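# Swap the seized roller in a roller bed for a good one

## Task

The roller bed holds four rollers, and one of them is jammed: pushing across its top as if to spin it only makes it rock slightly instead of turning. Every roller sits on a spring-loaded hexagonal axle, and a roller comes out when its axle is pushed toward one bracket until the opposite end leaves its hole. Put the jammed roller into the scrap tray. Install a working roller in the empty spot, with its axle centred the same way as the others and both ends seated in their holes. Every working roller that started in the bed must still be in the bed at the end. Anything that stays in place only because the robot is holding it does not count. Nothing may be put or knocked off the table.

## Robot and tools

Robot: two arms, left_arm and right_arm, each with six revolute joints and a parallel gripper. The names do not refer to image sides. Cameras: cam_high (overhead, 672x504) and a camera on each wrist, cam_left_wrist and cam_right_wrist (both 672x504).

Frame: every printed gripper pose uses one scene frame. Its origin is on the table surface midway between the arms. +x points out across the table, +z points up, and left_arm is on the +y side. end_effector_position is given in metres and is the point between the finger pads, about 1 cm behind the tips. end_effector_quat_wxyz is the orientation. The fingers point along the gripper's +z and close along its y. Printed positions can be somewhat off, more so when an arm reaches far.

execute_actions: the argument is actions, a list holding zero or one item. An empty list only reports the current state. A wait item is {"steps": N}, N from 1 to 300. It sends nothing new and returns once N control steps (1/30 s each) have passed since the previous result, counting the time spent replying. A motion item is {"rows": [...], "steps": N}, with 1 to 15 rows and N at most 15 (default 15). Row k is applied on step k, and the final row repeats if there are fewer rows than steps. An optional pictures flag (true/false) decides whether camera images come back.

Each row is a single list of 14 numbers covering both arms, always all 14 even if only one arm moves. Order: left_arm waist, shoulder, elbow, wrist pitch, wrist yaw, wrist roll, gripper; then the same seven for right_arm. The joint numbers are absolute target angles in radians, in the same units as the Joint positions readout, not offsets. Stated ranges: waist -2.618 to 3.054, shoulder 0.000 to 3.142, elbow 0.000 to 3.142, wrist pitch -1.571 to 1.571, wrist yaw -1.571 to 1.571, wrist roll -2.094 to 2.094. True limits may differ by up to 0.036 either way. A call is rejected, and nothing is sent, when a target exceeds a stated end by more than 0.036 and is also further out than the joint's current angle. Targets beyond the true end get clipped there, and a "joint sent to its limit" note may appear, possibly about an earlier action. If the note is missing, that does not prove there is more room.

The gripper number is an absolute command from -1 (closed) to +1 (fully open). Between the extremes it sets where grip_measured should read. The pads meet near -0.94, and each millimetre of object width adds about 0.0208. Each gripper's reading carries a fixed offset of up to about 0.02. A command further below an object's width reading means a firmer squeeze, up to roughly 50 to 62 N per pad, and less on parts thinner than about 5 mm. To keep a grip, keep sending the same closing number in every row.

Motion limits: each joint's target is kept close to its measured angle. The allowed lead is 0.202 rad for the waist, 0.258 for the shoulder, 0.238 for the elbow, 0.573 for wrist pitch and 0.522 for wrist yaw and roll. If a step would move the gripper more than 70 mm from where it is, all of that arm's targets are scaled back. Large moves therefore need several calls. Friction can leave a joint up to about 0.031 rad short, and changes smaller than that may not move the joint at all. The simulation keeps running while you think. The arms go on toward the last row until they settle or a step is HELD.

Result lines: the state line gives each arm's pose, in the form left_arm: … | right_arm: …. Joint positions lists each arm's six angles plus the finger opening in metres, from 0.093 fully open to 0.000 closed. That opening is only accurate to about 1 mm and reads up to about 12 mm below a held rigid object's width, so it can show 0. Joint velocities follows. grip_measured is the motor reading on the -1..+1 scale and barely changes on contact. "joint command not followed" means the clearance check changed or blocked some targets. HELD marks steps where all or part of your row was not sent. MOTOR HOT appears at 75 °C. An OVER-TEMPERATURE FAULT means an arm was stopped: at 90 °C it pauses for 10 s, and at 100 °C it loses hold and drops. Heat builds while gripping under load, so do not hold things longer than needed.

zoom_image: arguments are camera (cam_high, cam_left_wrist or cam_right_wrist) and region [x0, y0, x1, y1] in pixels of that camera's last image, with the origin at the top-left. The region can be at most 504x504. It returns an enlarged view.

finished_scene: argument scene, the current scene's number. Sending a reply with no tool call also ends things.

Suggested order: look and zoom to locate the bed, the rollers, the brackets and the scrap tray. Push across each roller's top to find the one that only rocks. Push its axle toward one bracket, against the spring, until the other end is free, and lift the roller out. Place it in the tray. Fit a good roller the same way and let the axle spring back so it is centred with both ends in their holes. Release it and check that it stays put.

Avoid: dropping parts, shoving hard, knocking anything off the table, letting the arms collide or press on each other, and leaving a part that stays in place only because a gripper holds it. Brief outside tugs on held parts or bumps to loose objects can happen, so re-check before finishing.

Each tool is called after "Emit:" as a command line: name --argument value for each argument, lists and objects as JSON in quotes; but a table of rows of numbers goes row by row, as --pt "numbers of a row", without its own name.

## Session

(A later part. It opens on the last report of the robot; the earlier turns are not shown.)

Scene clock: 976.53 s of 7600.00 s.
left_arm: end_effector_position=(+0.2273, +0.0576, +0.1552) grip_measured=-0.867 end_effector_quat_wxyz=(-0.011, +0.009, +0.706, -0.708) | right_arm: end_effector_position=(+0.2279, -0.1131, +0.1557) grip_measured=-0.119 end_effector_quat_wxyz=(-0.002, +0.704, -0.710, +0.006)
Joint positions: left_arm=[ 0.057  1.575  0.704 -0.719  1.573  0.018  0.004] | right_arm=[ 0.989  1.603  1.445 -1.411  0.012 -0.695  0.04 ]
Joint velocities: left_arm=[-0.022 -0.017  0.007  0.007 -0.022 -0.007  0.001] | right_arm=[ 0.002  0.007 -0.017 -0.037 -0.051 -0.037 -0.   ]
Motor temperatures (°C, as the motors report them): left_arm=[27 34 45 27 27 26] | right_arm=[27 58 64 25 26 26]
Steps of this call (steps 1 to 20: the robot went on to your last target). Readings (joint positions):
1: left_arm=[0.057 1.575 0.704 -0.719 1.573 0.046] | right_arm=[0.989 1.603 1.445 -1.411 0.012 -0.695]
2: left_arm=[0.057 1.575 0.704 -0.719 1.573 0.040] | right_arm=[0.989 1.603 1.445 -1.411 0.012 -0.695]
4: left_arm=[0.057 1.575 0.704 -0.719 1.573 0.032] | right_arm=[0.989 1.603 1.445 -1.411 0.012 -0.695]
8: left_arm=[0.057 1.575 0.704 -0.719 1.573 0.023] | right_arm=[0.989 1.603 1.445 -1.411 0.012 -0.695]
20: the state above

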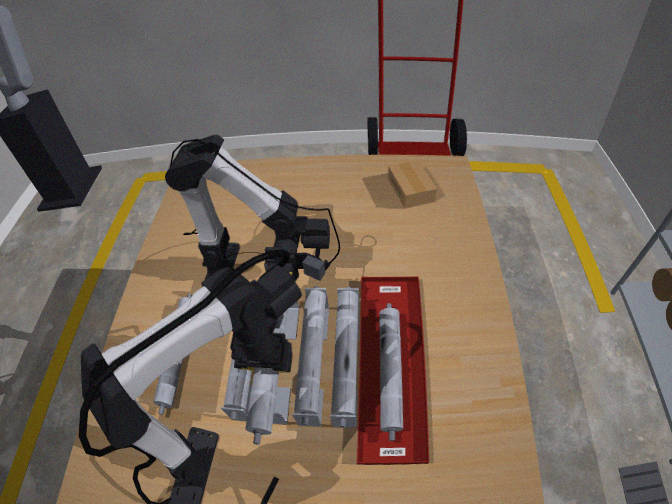

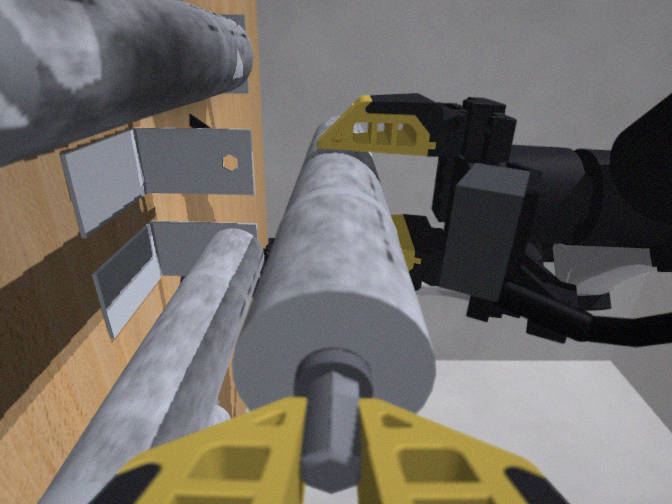

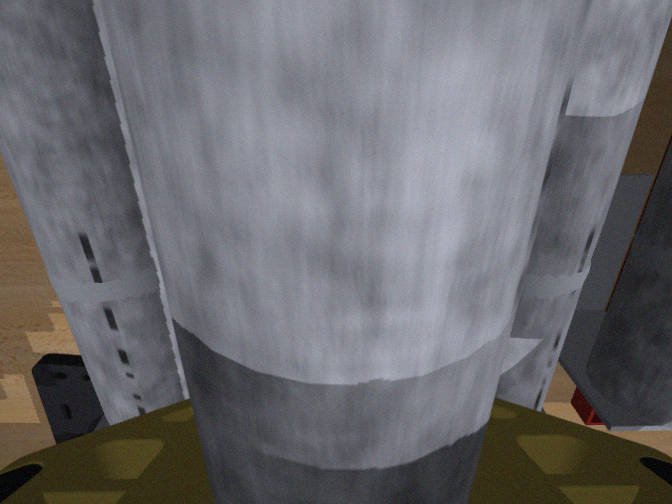

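Emit:
execute_actions --actions '[{"rows":[[0.05,1.585,0.728,-0.715,1.57,0.008,-0.6,0.988,1.565,1.50,-1.42,0,-0.705,-0.25],[0.05,1.585,0.728,-0.715,1.57,0.008,-0.3,0.988,1.565,1.50,-1.42,0,-0.705,-0.25],[0.05,1.585,0.728,-0.715,1.57,0.008,0,0.988,1.565,1.50,-1.42,0,-0.705,-0.25],[0.05,1.585,0.728,-0.715,1.57,0.008,0,0.988,1.565,1.50,-1.42,0,-0.705,-0.25],[0.05,1.585,0.728,-0.715,1.57,0.008,0,0.988,1.565,1.50,-1.42,0,-0.705,-0.25],[0.05,1.585,0.728,-0.715,1.57,0.008,0,0.988,1.565,1.50,-1.42,0,-0.705,-0.25],[0.05,1.585,0.728,-0.715,1.57,0.008,0,0.988,1.565,1.50,-1.42,0,-0.705,-0.25],[0.08,1.585,0.728,-0.715,1.57,0.008,0,0.988,1.565,1.50,-1.42,0,-0.705,-0.25],[0.11,1.585,0.728,-0.715,1.57,0.008,0,0.988,1.565,1.50,-1.42,0,-0.705,-0.25],[0.14,1.585,0.728,-0.715,1.57,0.008,0,0.988,1.565,1.50,-1.42,0,-0.705,-0.25],[0.17,1.585,0.728,-0.715,1.57,0.008,0,0.988,1.565,1.50,-1.42,0,-0.705,-0.25],[0.2,1.585,0.728,-0.715,1.57,0.008,0,0.988,1.565,1.50,-1.42,0,-0.705,-0.25],[0.23,1.585,0.728,-0.715,1.57,0.008,0,0.988,1.565,1.50,-1.42,0,-0.705,-0.25]],"steps":15}]'

Scene clock: 995.43 s of 7600.00 s.
left_arm: end_effector_position=(+0.2521, +0.0941, +0.1553) grip_measured=-0.003 end_effector_quat_wxyz=(+0.044, -0.047, +0.704, -0.707) | right_arm: end_effector_position=(+0.2275, -0.1133, +0.1557) grip_measured=-0.119 end_effector_quat_wxyz=(-0.001, +0.705, -0.709, +0.005)
Joint positions: left_arm=[ 0.215  1.575  0.704 -0.719  1.574  0.016  0.045] | right_arm=[ 0.989  1.603  1.445 -1.412  0.011 -0.698  0.04 ]
Joint velocities: left_arm=[ 0.398 -0.002 -0.007 -0.007  0.066 -0.007 -0.   ] | right_arm=[-0.007  0.002  0.012 -0.037 -0.051 -0.007 -0.   ]
Motor temperatures (°C, as the motors report them): left_arm=[27 34 45 27 27 26] | right_arm=[27 58 64 25 26 26]
Steps of this call (steps 1 to 15: the robot went on to your last target; steps 16 to 90: nothing new was sent; then 15.40 s passed at rest; steps 91 to 105: all 15 steps of this action). Readings (joint positions):
91: left_arm=[0.057 1.575 0.704 -0.719 1.574 0.017] | right_arm=[0.989 1.603 1.445 -1.411 0.012 -0.694]
92: left_arm=[0.057 1.575 0.704 -0.719 1.574 0.017] | right_arm=[0.989 1.603 1.445 -1.411 0.012 -0.696]
94: left_arm=[0.057 1.575 0.704 -0.719 1.574 0.016] | right_arm=[0.989 1.603 1.445 -1.412 0.011 -0.697]
98: left_arm=[0.058 1.575 0.704 -0.719 1.574 0.016] | right_arm=[0.989 1.603 1.445 -1.412 0.011 -0.697]
105: the state above

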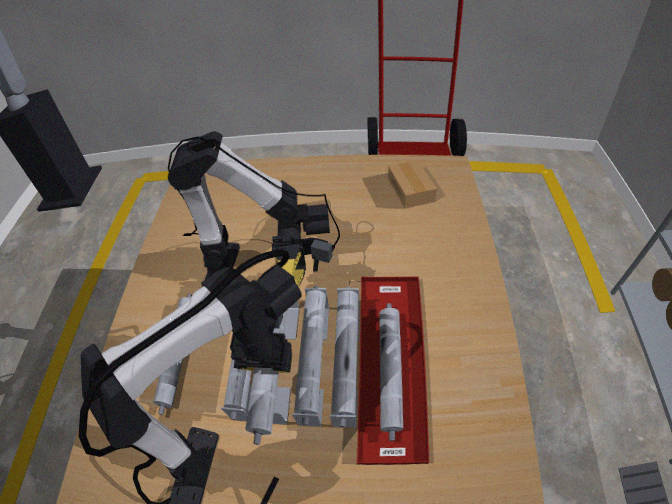

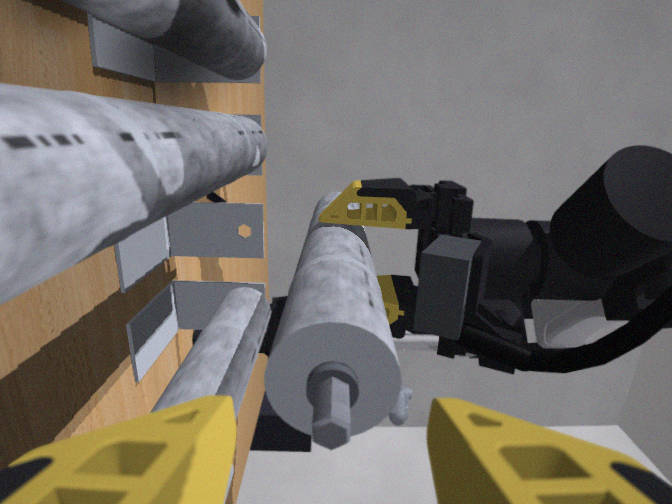

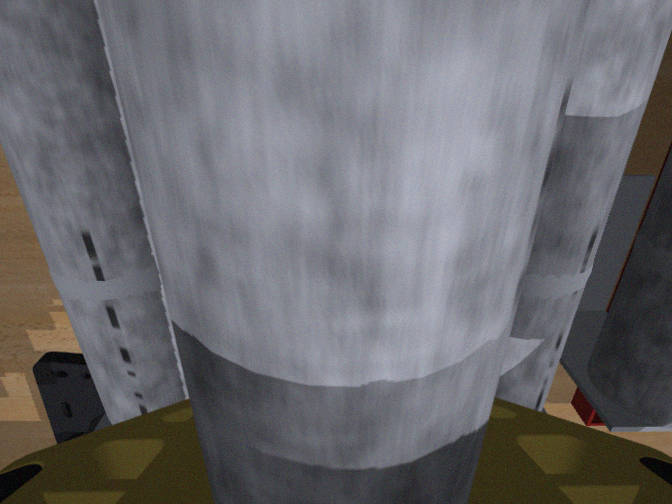

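Emit:
execute_actions --actions '[{"rows":[[0.25,1.55,0.80,-0.82,1.5,-0.1,0,1.0,1.61,1.52,-1.43,0.01,-0.69,-0.25],[0.25,1.52,0.87,-0.92,1.42,-0.2,0,1.015,1.635,1.54,-1.44,0.02,-0.675,-0.25],[0.25,1.48,0.94,-1.02,1.34,-0.35,0,1.03,1.66,1.56,-1.45,0.03,-0.66,-0.25],[0.25,1.45,1.0,-1.12,1.26,-0.5,0,1.045,1.685,1.58,-1.46,0.04,-0.645,-0.25],[0.25,1.42,1.07,-1.22,1.18,-0.65,0,1.06,1.71,1.60,-1.47,0.05,-0.63,-0.25],[0.25,1.42,1.07,-1.22,1.1,-0.8,0,1.075,1.735,1.62,-1.48,0.06,-0.615,-0.25],[0.25,1.42,1.07,-1.22,1.0,-0.95,0,1.09,1.76,1.64,-1.49,0.07,-0.6,-0.25],[0.25,1.42,1.07,-1.22,0.9,-1.1,0,1.105,1.785,1.66,-1.5,0.08,-0.58,-0.25],[0.25,1.42,1.07,-1.22,0.8,-1.25,0,1.12,1.81,1.68,-1.505,0.09,-0.56,-0.25],[0.25,1.42,1.07,-1.22,0.7,-1.4,0,1.13,1.83,1.69,-1.505,0.093,-0.545,-0.25],[0.25,1.42,1.07,-1.22,0.58,-1.58,0,1.14,1.843,1.698,-1.505,0.093,-0.537,-0.25]],"steps":15}]' --pictures false

Emit:
execute_actions --actions '[{"steps":25}]'

Scene clock: 1028.43 s of 7600.00 s.
left_arm: end_effector_position=(+0.2652, +0.1572, +0.1533) grip_measured=-0.003 end_effector_quat_wxyz=(-0.161, -0.584, +0.725, -0.327) | right_arm: end_effector_position=(+0.2226, -0.0570, +0.1275) grip_measured=-0.119 end_effector_quat_wxyz=(+0.051, +0.713, -0.699, +0.043)
Joint positions: left_arm=[ 0.242  1.412  1.079 -1.177  0.744 -1.223  0.045] | right_arm=[ 1.14   1.871  1.64  -1.457  0.061 -0.568  0.04 ]
Joint velocities: left_arm=[-0.017  0.007 -0.007 -0.198 -1.062 -2.44   0.   ] | right_arm=[ 0.027  0.085  0.002 -0.022 -0.022  0.139 -0.001]
Motor temperatures (°C, as the motors report them): left_arm=[27 34 45 27 27 26] | right_arm=[27 58 65 25 26 26]
Steps of this call (steps 1 to 30: the robot went on to your last target; steps 31 to 90: nothing new was sent; then 29.50 s passed at rest; steps 91 to 105: all 15 steps of this action). Readings (joint positions):
91: left_arm=[0.227 1.574 0.715 -0.739 1.562 -0.001] | right_arm=[0.989 1.605 1.448 -1.415 0.011 -0.698]
92: left_arm=[0.231 1.572 0.743 -0.778 1.534 -0.035] | right_arm=[0.991 1.613 1.457 -1.424 0.012 -0.696]
94: left_arm=[0.238 1.544 0.848 -0.884 1.448 -0.165] | right_arm=[1.006 1.645 1.492 -1.445 0.022 -0.683]
98: left_arm=[0.242 1.428 1.060 -1.049 1.221 -0.547] | right_arm=[1.067 1.747 1.576 -1.464 0.046 -0.641]
105: the state above

Scene clock: 1029.27 s of 7600.00 s.
left_arm: end_effector_position=(+0.2560, +0.1763, +0.1369) grip_measured=-0.003 end_effector_quat_wxyz=(+0.179, +0.724, -0.625, +0.230) | right_arm: end_effector_position=(+0.2229, -0.0604, +0.1275) grip_measured=-0.119 end_effector_quat_wxyz=(+0.055, +0.704, -0.706, +0.051)
Joint positions: left_arm=[ 0.242  1.413  1.079 -1.21   0.591 -1.57   0.045] | right_arm=[ 1.14   1.872  1.64  -1.469  0.073 -0.544  0.04 ]
Joint velocities: left_arm=[-0.007  0.007 -0.002 -0.051 -0.022 -0.022 -0.001] | right_arm=[-0.002 -0.002 -0.007 -0.007  0.037  0.007 -0.   ]
Motor temperatures (°C, as the motors report them): left_arm=[27 34 45 27 27 26] | right_arm=[27 58 65 25 26 26]
Steps of this call (steps 1 to 25: the robot went on to your last target). Readings (joint positions):
1: left_arm=[0.242 1.413 1.079 -1.186 0.712 -1.294] | right_arm=[1.140 1.872 1.640 -1.459 0.061 -0.563]
2: left_arm=[0.242 1.413 1.079 -1.192 0.687 -1.350] | right_arm=[1.140 1.872 1.640 -1.461 0.064 -0.559]
4: left_arm=[0.242 1.413 1.079 -1.201 0.651 -1.430] | right_arm=[1.140 1.872 1.640 -1.463 0.068 -0.554]
8: left_arm=[0.242 1.413 1.079 -1.208 0.614 -1.514] | right_arm=[1.140 1.872 1.640 -1.467 0.072 -0.548]
25: the state above

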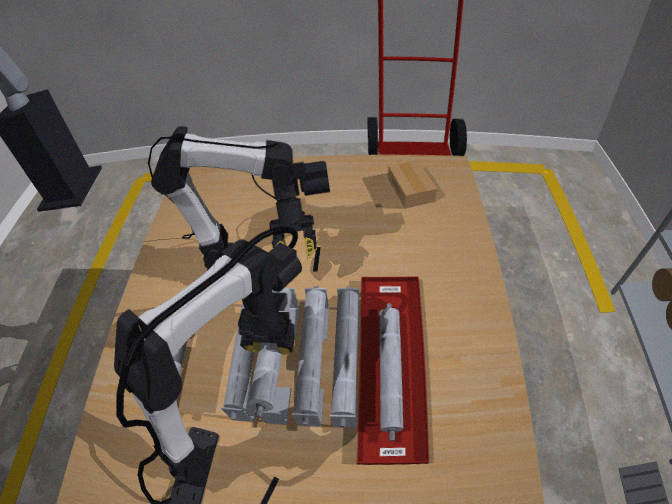

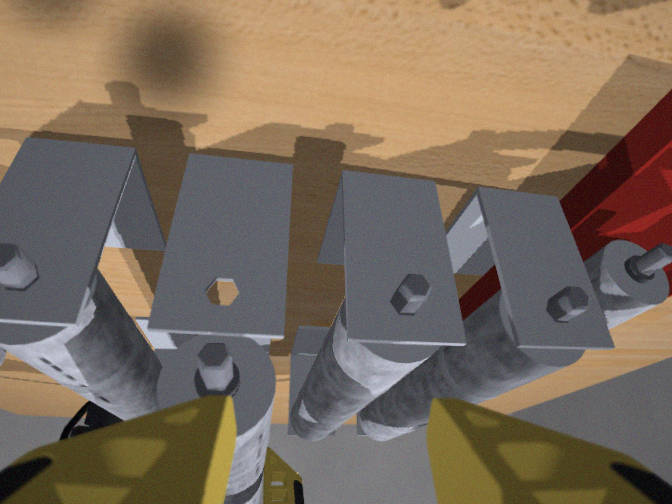

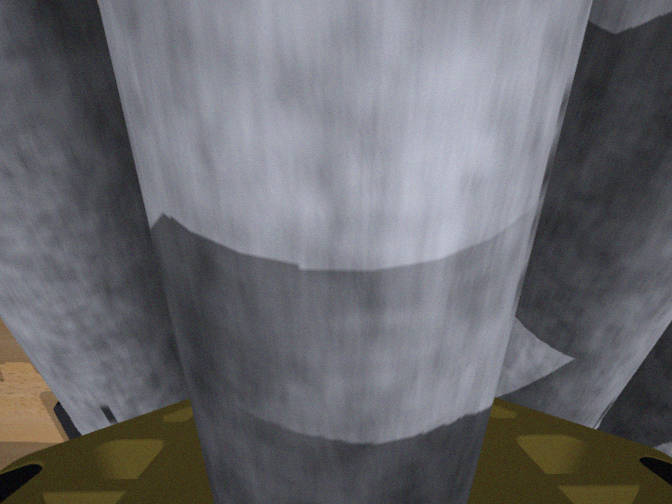

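Emit:
execute_actions --actions '[{"rows":[[0.22,1.42,1.04,-1.19,0.59,-1.58,-0.3,1.125,1.82,1.66,-1.505,0.105,-0.545,-0.25],[0.2,1.42,1.02,-1.17,0.59,-1.58,-0.3,1.125,1.81,1.64,-1.505,0.105,-0.545,-0.25],[0.18,1.42,1.0,-1.15,0.59,-1.58,-0.3,1.125,1.81,1.63,-1.5,0.105,-0.545,-0.25],[0.16,1.42,0.98,-1.14,0.59,-1.58,-0.3,1.125,1.81,1.62,-1.49,0.105,-0.545,-0.25],[0.14,1.42,0.96,-1.12,0.59,-1.58,-0.3,1.125,1.81,1.61,-1.48,0.105,-0.545,-0.25],[0.12,1.42,0.94,-1.11,0.59,-1.58,-0.3,1.125,1.81,1.60,-1.47,0.105,-0.545,-0.25],[0.1,1.42,0.92,-1.09,0.59,-1.58,-0.3,1.125,1.81,1.59,-1.46,0.105,-0.545,-0.25],[0.08,1.42,0.91,-1.08,0.59,-1.58,-0.3,1.125,1.81,1.58,-1.45,0.105,-0.545,-0.25],[0.06,1.42,0.90,-1.075,0.59,-1.58,-0.3,1.125,1.81,1.58,-1.45,0.105,-0.545,-0.25]],"steps":15}]' --pictures false

Emit:
execute_actions --actions '[{"steps":15}]'

Scene clock: 1046.30 s of 7600.00 s.
left_arm: end_effector_position=(+0.2228, +0.1346, +0.0957) grip_measured=-0.297 end_effector_quat_wxyz=(+0.218, +0.673, -0.680, +0.193) | right_arm: end_effector_position=(+0.2206, -0.0715, +0.1162) grip_measured=-0.119 end_effector_quat_wxyz=(+0.068, +0.702, -0.707, +0.059)
Joint positions: left_arm=[ 0.067  1.413  0.913 -1.102  0.59  -1.571  0.031] | right_arm=[ 1.134  1.859  1.572 -1.443  0.084 -0.544  0.04 ]
Joint velocities: left_arm=[-0.002 -0.007  0.012  0.11  -0.022 -0.022 -0.   ] | right_arm=[ 0.007 -0.012  0.007  0.081  0.037 -0.037 -0.   ]
Motor temperatures (°C, as the motors report them): left_arm=[27 34 44 27 27 26] | right_arm=[27 60 65 25 26 26]
Steps of this call (steps 1 to 30: the robot went on to your last target; steps 31 to 90: nothing new was sent; then 13.53 s passed at rest; steps 91 to 105: all 15 steps of this action). Readings (joint positions):
91: left_arm=[0.240 1.413 1.077 -1.208 0.590 -1.571] | right_arm=[1.140 1.872 1.640 -1.469 0.074 -0.544]
92: left_arm=[0.234 1.413 1.069 -1.201 0.590 -1.571] | right_arm=[1.139 1.872 1.640 -1.469 0.075 -0.544]
94: left_arm=[0.204 1.413 1.038 -1.179 0.590 -1.571] | right_arm=[1.136 1.869 1.633 -1.466 0.078 -0.544]
98: left_arm=[0.121 1.413 0.954 -1.137 0.590 -1.571] | right_arm=[1.134 1.859 1.597 -1.456 0.083 -0.544]
105: the state above

Scene clock: 1046.80 s of 7600.00 s.
left_arm: end_effector_position=(+0.2262, +0.1345, +0.0956) grip_measured=-0.297 end_effector_quat_wxyz=(+0.213, +0.672, -0.681, +0.198) | right_arm: end_effector_position=(+0.2221, -0.0693, +0.1158) grip_measured=-0.119 end_effector_quat_wxyz=(+0.062, +0.702, -0.707, +0.058)
Joint positions: left_arm=[ 0.067  1.413  0.913 -1.086  0.59  -1.571  0.031] | right_arm=[ 1.134  1.859  1.572 -1.432  0.084 -0.544  0.04 ]
Joint velocities: left_arm=[ 0.017 -0.007 -0.027  0.007 -0.051 -0.066 -0.001] | right_arm=[ 0.002 -0.002 -0.027 -0.037 -0.022 -0.007  0.001]
Motor temperatures (°C, as the motors report them): left_arm=[27 34 44 27 27 26] | right_arm=[27 60 65 25 26 26]
Steps of this call (steps 1 to 15: the robot went on to your last target). Readings (joint positions):
1: left_arm=[0.067 1.413 0.913 -1.099 0.590 -1.571] | right_arm=[1.134 1.859 1.572 -1.441 0.084 -0.544]
2: left_arm=[0.067 1.413 0.913 -1.096 0.590 -1.571] | right_arm=[1.134 1.859 1.572 -1.439 0.084 -0.544]
4: left_arm=[0.067 1.413 0.913 -1.092 0.590 -1.571] | right_arm=[1.134 1.859 1.572 -1.435 0.084 -0.544]
8: left_arm=[0.067 1.413 0.913 -1.088 0.590 -1.571] | right_arm=[1.134 1.859 1.572 -1.433 0.084 -0.544]
15: the state above

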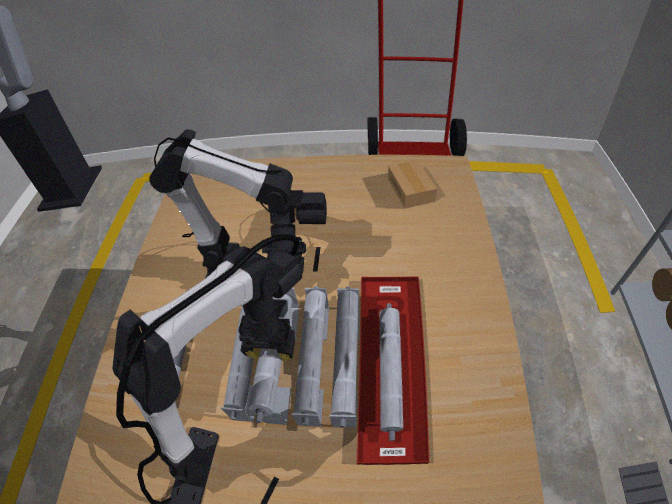

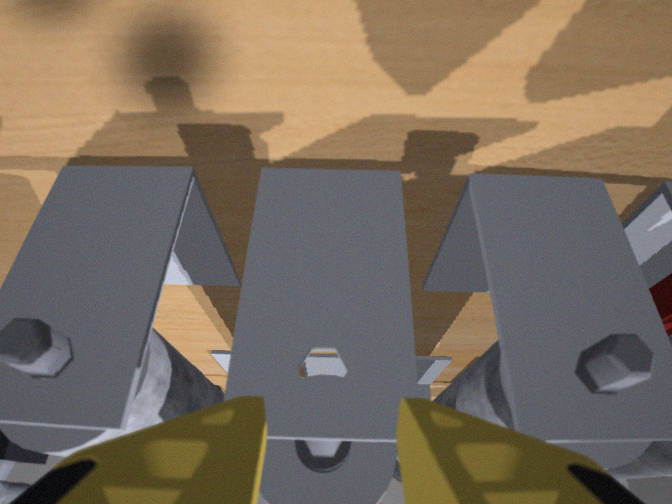

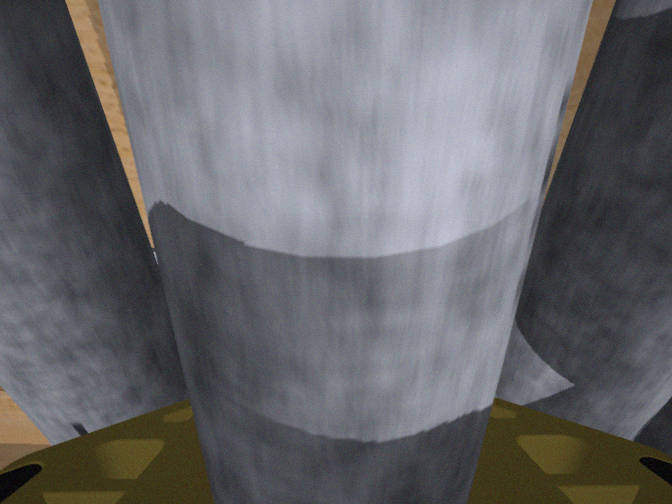

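Emit:
execute_actions --actions '[{"rows":[[0.06,1.42,0.90,-1.075,0.59,-1.58,-0.3,1.125,1.81,1.57,-1.435,0.105,-0.545,-0.25],[0.06,1.42,0.90,-1.075,0.59,-1.58,-0.3,1.125,1.81,1.56,-1.42,0.105,-0.545,-0.25],[0.06,1.42,0.90,-1.075,0.59,-1.58,-0.3,1.125,1.81,1.55,-1.41,0.105,-0.545,-0.25],[0.06,1.42,0.90,-1.075,0.59,-1.58,-0.3,1.125,1.81,1.54,-1.40,0.105,-0.545,-0.25],[0.06,1.42,0.90,-1.075,0.59,-1.58,-0.3,1.125,1.81,1.532,-1.393,0.105,-0.545,-0.25]],"steps":15}]' --pictures false

Emit:
execute_actions --actions '[{"steps":12}]'

Emit:
zoom_image --camera "cam_left_wrist" --region '[270, 320, 380, 420]'

Scene clock: 1059.90 s of 7600.00 s.
left_arm: end_effector_position=(+0.2263, +0.1345, +0.0956) grip_measured=-0.297 end_effector_quat_wxyz=(+0.212, +0.672, -0.681, +0.199) | right_arm: end_effector_position=(+0.2222, -0.0691, +0.1038) grip_measured=-0.119 end_effector_quat_wxyz=(+0.060, +0.702, -0.707, +0.058)
Joint positions: left_arm=[ 0.067  1.413  0.913 -1.086  0.59  -1.571  0.031] | right_arm=[ 1.134  1.859  1.525 -1.381  0.084 -0.544  0.04 ]
Joint velocities: left_arm=[ 0.007 -0.027 -0.017  0.037 -0.022 -0.007  0.   ] | right_arm=[ 0.012  0.002 -0.002 -0.007 -0.007  0.022 -0.001]
Motor temperatures (°C, as the motors report them): left_arm=[27 33 43 27 27 26] | right_arm=[27 63 62 25 26 26]
Steps of this call (steps 1 to 15: the robot went on to your last target; steps 16 to 90: nothing new was sent; then 9.60 s passed at rest; steps 91 to 105: all 15 steps of this action). Readings (joint positions):
91: left_arm=[0.067 1.413 0.913 -1.086 0.590 -1.571] | right_arm=[1.134 1.859 1.572 -1.432 0.084 -0.544]
92: left_arm=[0.067 1.413 0.913 -1.086 0.590 -1.571] | right_arm=[1.134 1.859 1.570 -1.429 0.084 -0.544]
94: left_arm=[0.067 1.413 0.913 -1.086 0.590 -1.571] | right_arm=[1.134 1.859 1.558 -1.414 0.084 -0.544]
98: left_arm=[0.067 1.413 0.913 -1.086 0.590 -1.571] | right_arm=[1.134 1.859 1.528 -1.389 0.084 -0.544]
105: the state above

Scene clock: 1060.30 s of 7600.00 s.
left_arm: end_effector_position=(+0.2263, +0.1345, +0.0956) grip_measured=-0.297 end_effector_quat_wxyz=(+0.212, +0.672, -0.681, +0.199) | right_arm: end_effector_position=(+0.2226, -0.0684, +0.1037) grip_measured=-0.119 end_effector_quat_wxyz=(+0.058, +0.702, -0.708, +0.057)
Joint positions: left_arm=[ 0.067  1.413  0.913 -1.086  0.59  -1.571  0.031] | right_arm=[ 1.134  1.859  1.525 -1.377  0.084 -0.544  0.04 ]
Joint velocities: left_arm=[ 0.002 -0.012 -0.007  0.037  0.007 -0.037  0.   ] | right_arm=[ 0.007  0.012 -0.002  0.022  0.007 -0.022  0.002]
Motor temperatures (°C, as the motors report them): left_arm=[27 33 43 27 27 26] | right_arm=[27 63 62 25 26 26]
Steps of this call (steps 1 to 12: the robot went on to your last target). Readings (joint positions):
1: left_arm=[0.067 1.413 0.913 -1.086 0.590 -1.571] | right_arm=[1.134 1.859 1.525 -1.380 0.084 -0.544]
2: left_arm=[0.067 1.413 0.913 -1.086 0.590 -1.571] | right_arm=[1.134 1.859 1.525 -1.379 0.084 -0.544]
4: left_arm=[0.067 1.413 0.913 -1.086 0.590 -1.571] | right_arm=[1.134 1.859 1.525 -1.378 0.084 -0.544]
8: left_arm=[0.067 1.413 0.913 -1.086 0.590 -1.571] | right_arm=[1.134 1.859 1.525 -1.378 0.084 -0.544]
12: the state above

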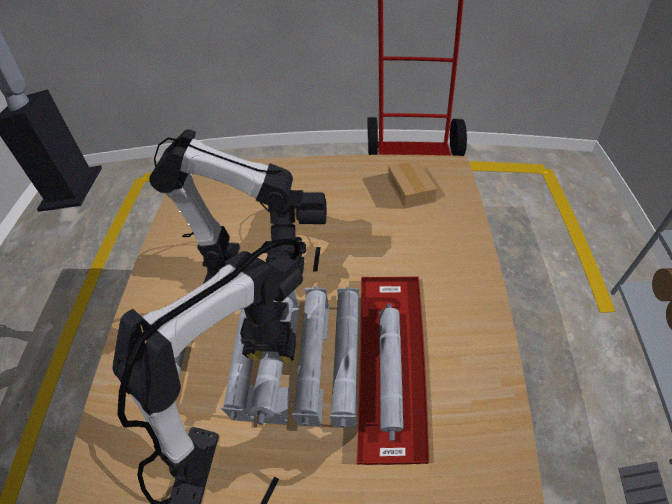

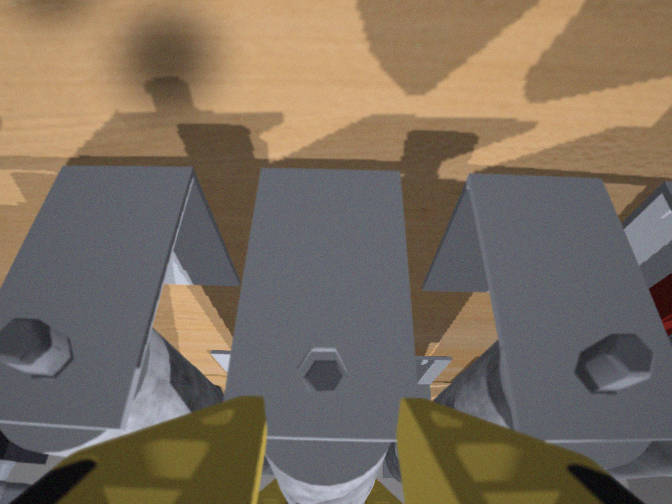

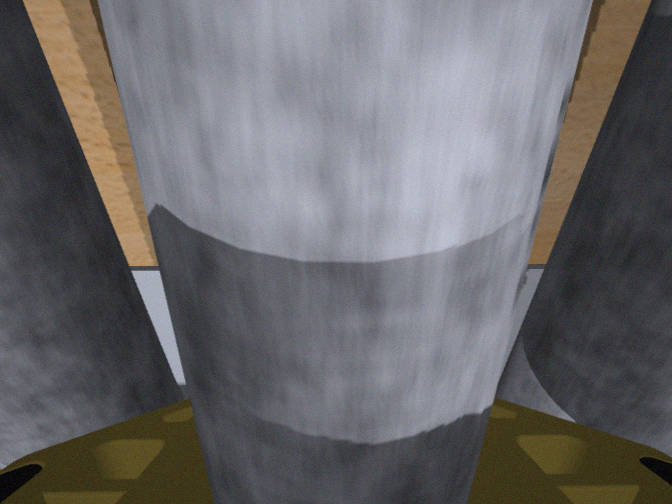

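Region (270, 320, 380, 420) of cam_left_wrist's 672x504 image, scaled by 4.582, with more detail than that image has; it fills the top 458 rows of this view, and the rest is white.

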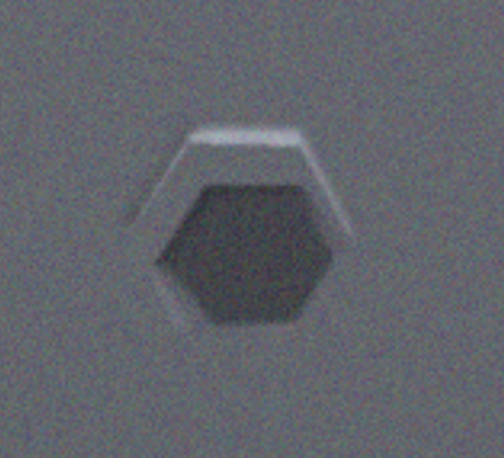

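Emit:
execute_actions --actions '[{"rows":[[0.06,1.42,0.90,-1.075,0.59,-1.58,-0.3,1.14,1.845,1.582,-1.412,0.105,-0.537,-0.25],[0.06,1.42,0.90,-1.075,0.59,-1.58,-0.3,1.143,1.85,1.588,-1.413,0.105,-0.534,-0.25],[0.06,1.42,0.90,-1.075,0.59,-1.58,-0.3,1.146,1.855,1.594,-1.414,0.105,-0.531,-0.25],[0.06,1.42,0.90,-1.075,0.59,-1.58,-0.3,1.149,1.86,1.60,-1.415,0.105,-0.528,-0.25],[0.06,1.42,0.90,-1.075,0.59,-1.58,-0.3,1.152,1.865,1.606,-1.416,0.105,-0.525,-0.25],[0.06,1.42,0.90,-1.075,0.59,-1.58,-0.3,1.155,1.87,1.612,-1.417,0.105,-0.522,-0.25],[0.06,1.42,0.90,-1.075,0.59,-1.58,-0.3,1.158,1.875,1.618,-1.418,0.105,-0.519,-0.25],[0.06,1.42,0.90,-1.075,0.59,-1.58,-0.3,1.161,1.88,1.625,-1.42,0.105,-0.515,-0.25]],"steps":15}]' --pictures false

Emit:
execute_actions --actions '[{"steps":10}]'

Emit:
zoom_image --camera "cam_left_wrist" --region '[270, 320, 380, 420]'

Scene clock: 1085.50 s of 7600.00 s.
left_arm: end_effector_position=(+0.2263, +0.1345, +0.0956) grip_measured=-0.297 end_effector_quat_wxyz=(+0.212, +0.672, -0.681, +0.199) | right_arm: end_effector_position=(+0.2229, -0.0625, +0.1034) grip_measured=-0.119 end_effector_quat_wxyz=(+0.064, +0.700, -0.708, +0.065)
Joint positions: left_arm=[ 0.067  1.413  0.913 -1.086  0.59  -1.571  0.031] | right_arm=[ 1.149  1.893  1.567 -1.401  0.095 -0.524  0.04 ]
Joint velocities: left_arm=[ 0.007  0.012 -0.017 -0.022 -0.037 -0.051  0.001] | right_arm=[ 0.012  0.007  0.007  0.051 -0.022 -0.007 -0.002]
Motor temperatures (°C, as the motors report them): left_arm=[27 33 43 27 27 26] | right_arm=[27 66 58 25 26 26]
Steps of this call (steps 1 to 15: the robot went on to your last target; steps 16 to 90: nothing new was sent; then 21.70 s passed at rest; steps 91 to 105: all 15 steps of this action). Readings (joint positions):
91: left_arm=[0.067 1.413 0.913 -1.086 0.590 -1.571] | right_arm=[1.134 1.859 1.525 -1.377 0.084 -0.544]
92: left_arm=[0.067 1.413 0.913 -1.086 0.590 -1.571] | right_arm=[1.134 1.859 1.525 -1.377 0.084 -0.544]
94: left_arm=[0.067 1.413 0.913 -1.086 0.590 -1.571] | right_arm=[1.134 1.863 1.532 -1.382 0.085 -0.542]
98: left_arm=[0.067 1.413 0.913 -1.086 0.590 -1.571] | right_arm=[1.143 1.883 1.559 -1.392 0.092 -0.533]
105: the state above

Scene clock: 1085.83 s of 7600.00 s.
left_arm: end_effector_position=(+0.2263, +0.1345, +0.0956) grip_measured=-0.297 end_effector_quat_wxyz=(+0.212, +0.672, -0.681, +0.199) | right_arm: end_effector_position=(+0.2228, -0.0624, +0.1034) grip_measured=-0.119 end_effector_quat_wxyz=(+0.064, +0.700, -0.708, +0.065)
Joint positions: left_arm=[ 0.067  1.413  0.913 -1.086  0.59  -1.571  0.031] | right_arm=[ 1.149  1.893  1.567 -1.401  0.095 -0.523  0.04 ]
Joint velocities: left_arm=[-0.007  0.002 -0.007  0.022 -0.022 -0.007  0.   ] | right_arm=[-0.012 -0.012 -0.002  0.007  0.007  0.007 -0.001]
Motor temperatures (°C, as the motors report them): left_arm=[27 33 43 27 27 26] | right_arm=[27 66 59 25 26 26]
Steps of this call (steps 1 to 10: the robot went on to your last target). Readings (joint positions):
1: left_arm=[0.067 1.413 0.913 -1.086 0.590 -1.571] | right_arm=[1.149 1.893 1.567 -1.401 0.095 -0.523]
2: left_arm=[0.067 1.413 0.913 -1.086 0.590 -1.571] | right_arm=[1.149 1.893 1.567 -1.401 0.095 -0.523]
4: left_arm=[0.067 1.413 0.913 -1.086 0.590 -1.571] | right_arm=[1.149 1.893 1.567 -1.401 0.095 -0.523]
8: left_arm=[0.067 1.413 0.913 -1.086 0.590 -1.571] | right_arm=[1.149 1.893 1.567 -1.401 0.095 -0.523]
10: the state above

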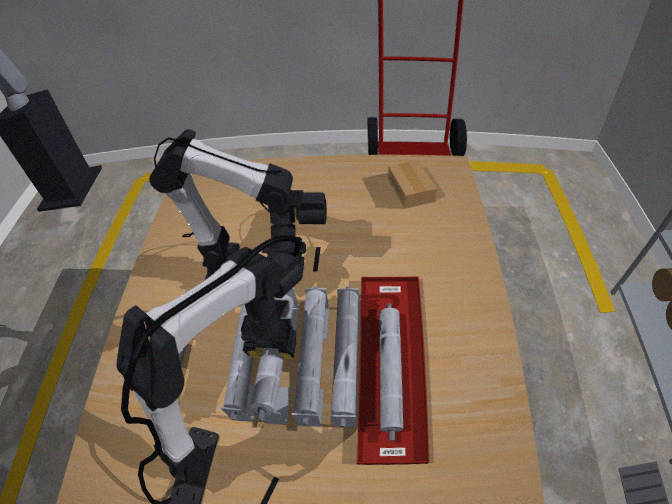

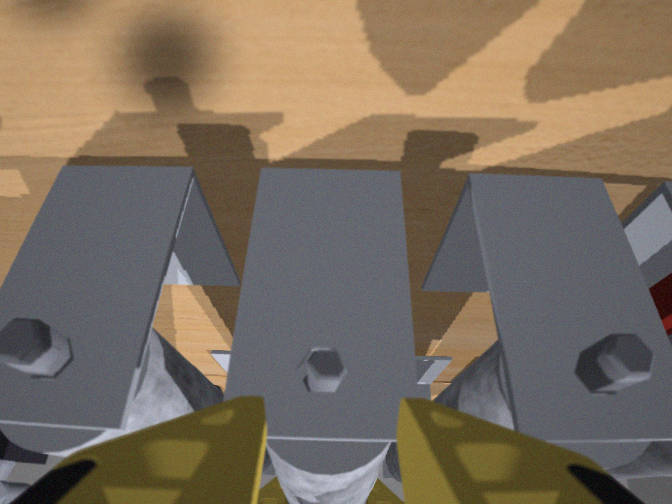

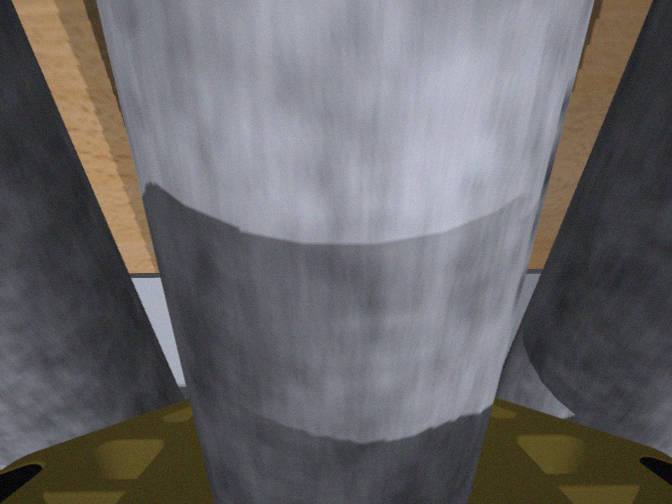

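Region (270, 320, 380, 420) of cam_left_wrist's 672x504 image, scaled by 4.582, with more detail than that image has; it fills the top 458 rows of this view, and the rest is white.

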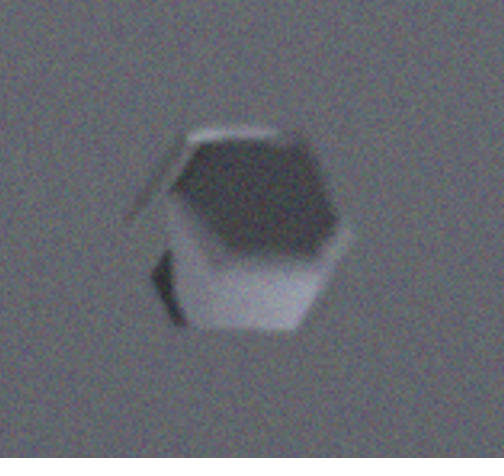

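Emit:
execute_actions --actions '[{"rows":[[0.06,1.42,0.90,-1.075,0.59,-1.58,-0.3,1.164,1.88,1.634,-1.415,0.095,-0.522,-0.25]],"steps":15}]'

Emit:
zoom_image --camera "cam_left_wrist" --region '[270, 320, 380, 420]'

Scene clock: 1096.93 s of 7600.00 s.
left_arm: end_effector_position=(+0.2263, +0.1345, +0.0956) grip_measured=-0.297 end_effector_quat_wxyz=(+0.212, +0.672, -0.681, +0.199) | right_arm: end_effector_position=(+0.2228, -0.0624, +0.1034) grip_measured=-0.119 end_effector_quat_wxyz=(+0.064, +0.700, -0.708, +0.065)
Joint positions: left_arm=[ 0.067  1.413  0.913 -1.086  0.59  -1.571  0.031] | right_arm=[ 1.149  1.893  1.567 -1.401  0.095 -0.523  0.04 ]
Joint velocities: left_arm=[-0.007 -0.002  0.002 -0.007 -0.037  0.007 -0.   ] | right_arm=[ 0.002 -0.012 -0.002  0.007  0.007  0.081 -0.   ]
Motor temperatures (°C, as the motors report them): left_arm=[27 33 42 27 27 26] | right_arm=[27 65 60 25 26 26]
Steps of this call (steps 1 to 15: the robot went on to your last target; steps 16 to 90: nothing new was sent; then 7.60 s passed at rest; steps 91 to 105: all 15 steps of this action). Readings (joint positions):
91: left_arm=[0.067 1.413 0.913 -1.086 0.590 -1.571] | right_arm=[1.149 1.893 1.567 -1.401 0.095 -0.523]
92: left_arm=[0.067 1.413 0.913 -1.086 0.590 -1.571] | right_arm=[1.149 1.893 1.567 -1.401 0.095 -0.523]
94: left_arm=[0.067 1.413 0.913 -1.086 0.590 -1.571] | right_arm=[1.149 1.893 1.567 -1.401 0.095 -0.523]
98: left_arm=[0.067 1.413 0.913 -1.086 0.590 -1.571] | right_arm=[1.149 1.893 1.567 -1.401 0.095 -0.523]
105: the state above

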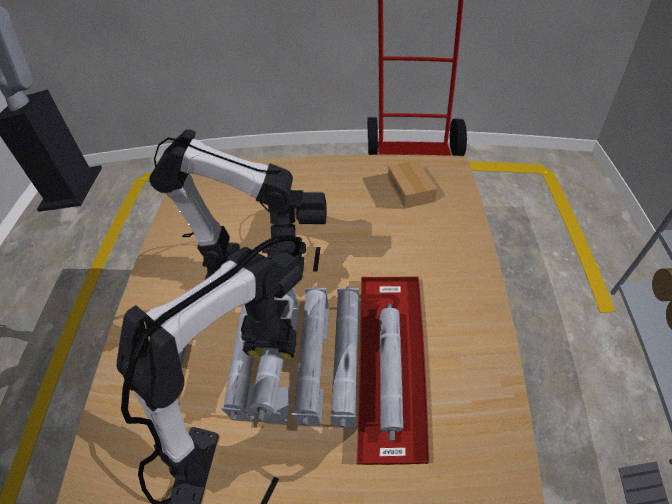

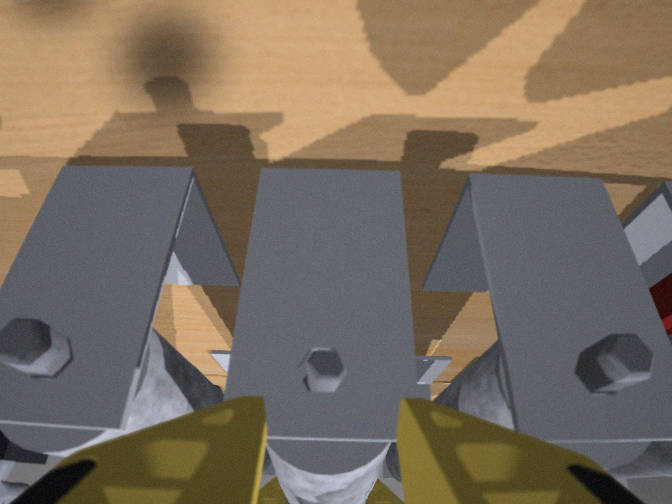

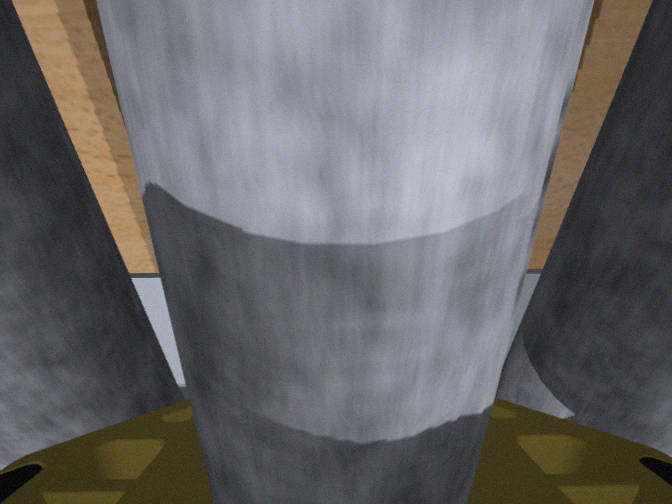

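Region (270, 320, 380, 420) of cam_left_wrist's 672x504 image, scaled by 4.582, with more detail than that image has; it fills the top 458 rows of this view, and the rest is white.

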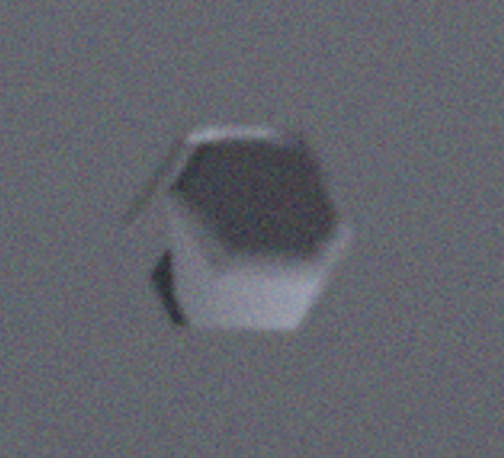

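Emit:
execute_actions --actions '[{"rows":[[0.06,1.42,0.90,-1.075,0.59,-1.58,-0.3,1.16,1.84,1.62,-1.42,0.098,-0.54,-0.25]],"steps":15}]'

Emit:
zoom_image --camera "cam_left_wrist" --region '[270, 320, 380, 420]'

Scene clock: 1108.33 s of 7600.00 s.
left_arm: end_effector_position=(+0.2263, +0.1345, +0.0956) grip_measured=-0.297 end_effector_quat_wxyz=(+0.212, +0.672, -0.681, +0.199) | right_arm: end_effector_position=(+0.2228, -0.0624, +0.1034) grip_measured=-0.119 end_effector_quat_wxyz=(+0.064, +0.703, -0.706, +0.065)
Joint positions: left_arm=[ 0.067  1.413  0.913 -1.086  0.59  -1.571  0.031] | right_arm=[ 1.149  1.893  1.567 -1.401  0.095 -0.531  0.04 ]
Joint velocities: left_arm=[-0.002 -0.007  0.007  0.037 -0.007 -0.007  0.001] | right_arm=[-0.017 -0.012  0.002 -0.037  0.066 -0.007 -0.001]
Motor temperatures (°C, as the motors report them): left_arm=[27 33 42 27 27 26] | right_arm=[27 64 62 25 26 26]
Steps of this call (steps 1 to 15: the robot went on to your last target; steps 16 to 90: nothing new was sent; then 7.90 s passed at rest; steps 91 to 105: all 15 steps of this action). Readings (joint positions):
91: left_arm=[0.067 1.413 0.913 -1.086 0.590 -1.571] | right_arm=[1.149 1.893 1.567 -1.401 0.095 -0.524]
92: left_arm=[0.067 1.413 0.913 -1.086 0.590 -1.571] | right_arm=[1.149 1.893 1.567 -1.401 0.095 -0.525]
94: left_arm=[0.067 1.413 0.913 -1.086 0.590 -1.571] | right_arm=[1.149 1.893 1.567 -1.401 0.095 -0.527]
98: left_arm=[0.067 1.413 0.913 -1.086 0.590 -1.571] | right_arm=[1.149 1.893 1.567 -1.401 0.095 -0.529]
105: the state above

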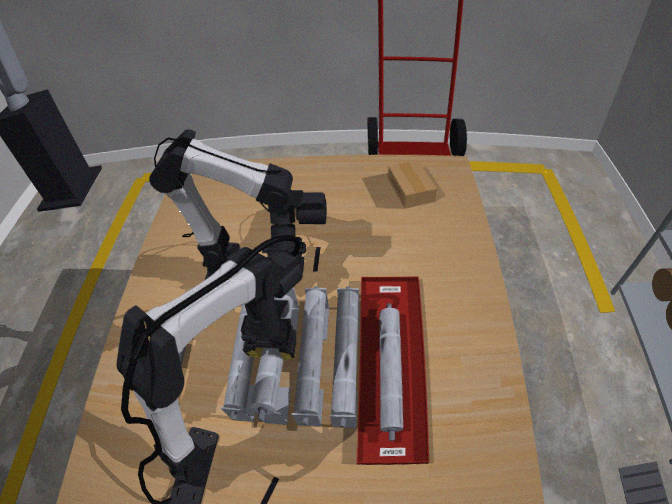

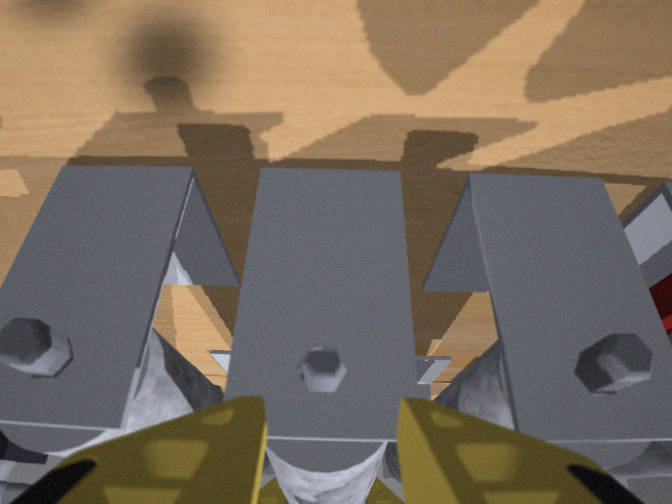

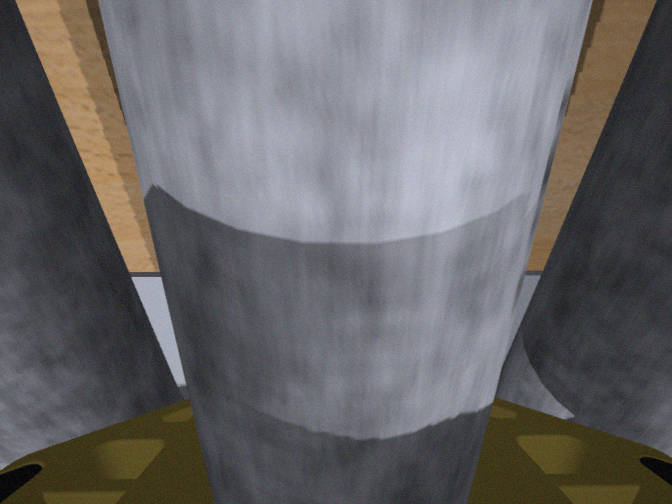

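Region (270, 320, 380, 420) of cam_left_wrist's 672x504 image, scaled by 4.582, with more detail than that image has; it fills the top 458 rows of this view, and the rest is white.

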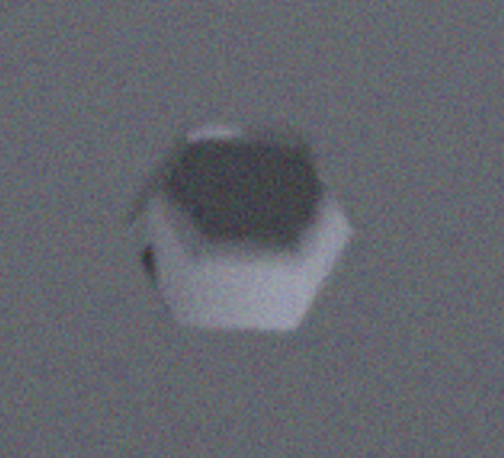

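Centred laterally; raise via q2 down ~0.01.

Emit:
execute_actions --actions '[{"rows":[[0.06,1.42,0.90,-1.075,0.59,-1.58,-0.3,1.16,1.83,1.62,-1.42,0.098,-0.54,-0.25]],"steps":15}]'

Emit:
zoom_image --camera "cam_left_wrist" --region '[270, 320, 380, 420]'

Scene clock: 1114.53 s of 7600.00 s.
left_arm: end_effector_position=(+0.2263, +0.1345, +0.0956) grip_measured=-0.297 end_effector_quat_wxyz=(+0.212, +0.672, -0.681, +0.199) | right_arm: end_effector_position=(+0.2228, -0.0624, +0.1034) grip_measured=-0.119 end_effector_quat_wxyz=(+0.064, +0.703, -0.705, +0.065)
Joint positions: left_arm=[ 0.067  1.413  0.913 -1.086  0.59  -1.571  0.031] | right_arm=[ 1.149  1.893  1.567 -1.401  0.095 -0.532  0.04 ]
Joint velocities: left_arm=[ 0.012  0.007 -0.002 -0.066  0.022 -0.037 -0.002] | right_arm=[-0.002  0.007  0.012  0.022 -0.051  0.007 -0.001]
Motor temperatures (°C, as the motors report them): left_arm=[27 33 42 27 27 26] | right_arm=[27 65 63 25 26 26]
Steps of this call (steps 1 to 15: the robot went on to your last target; steps 16 to 90: nothing new was sent; then 2.70 s passed at rest; steps 91 to 105: all 15 steps of this action). Readings (joint positions):
91: left_arm=[0.067 1.413 0.913 -1.086 0.590 -1.571] | right_arm=[1.149 1.893 1.567 -1.401 0.095 -0.532]
92: left_arm=[0.067 1.413 0.913 -1.086 0.590 -1.571] | right_arm=[1.149 1.893 1.567 -1.401 0.095 -0.532]
94: left_arm=[0.067 1.413 0.913 -1.086 0.590 -1.571] | right_arm=[1.149 1.893 1.567 -1.401 0.095 -0.532]
98: left_arm=[0.067 1.413 0.913 -1.086 0.590 -1.571] | right_arm=[1.149 1.893 1.567 -1.401 0.095 -0.532]
105: the state above

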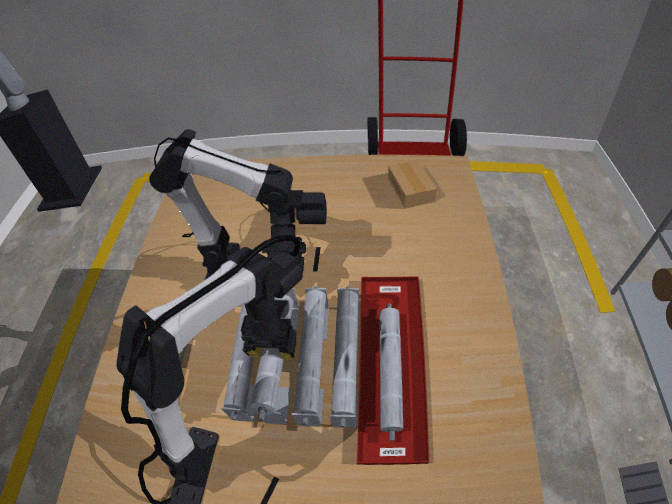

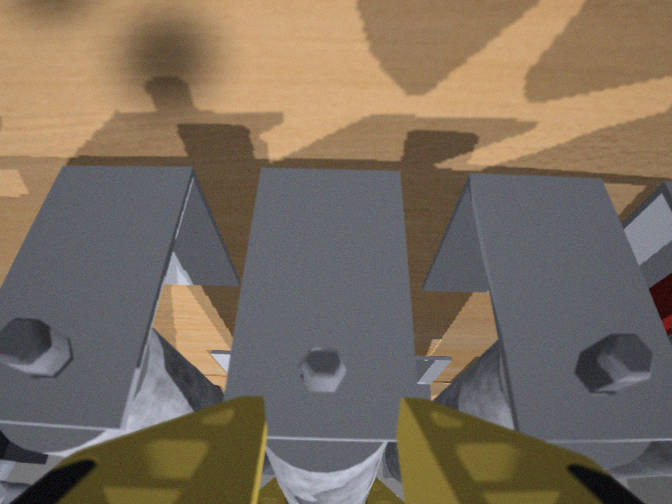

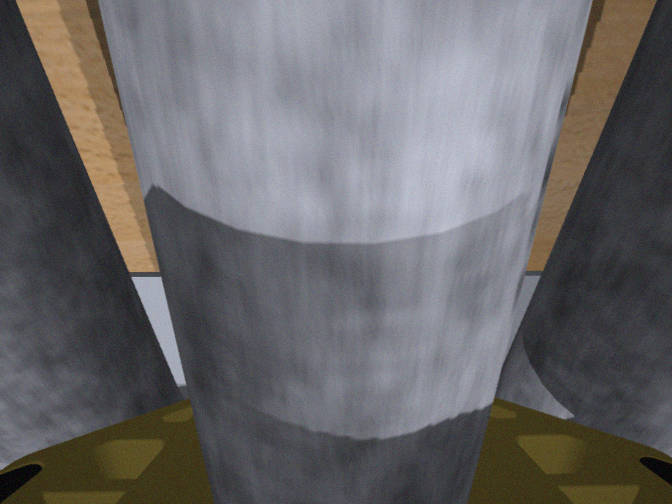

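Region (270, 320, 380, 420) of cam_left_wrist's 672x504 image, scaled by 4.582, with more detail than that image has; it fills the top 458 rows of this view, and the rest is white.

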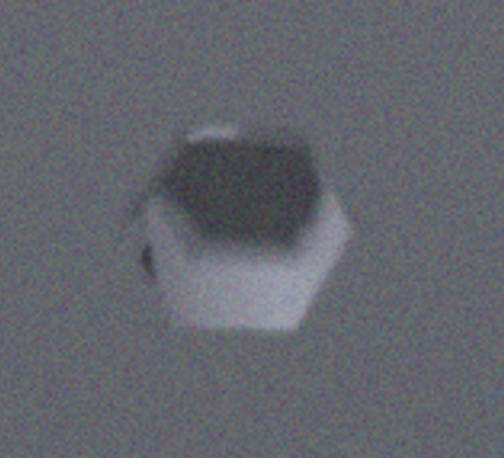

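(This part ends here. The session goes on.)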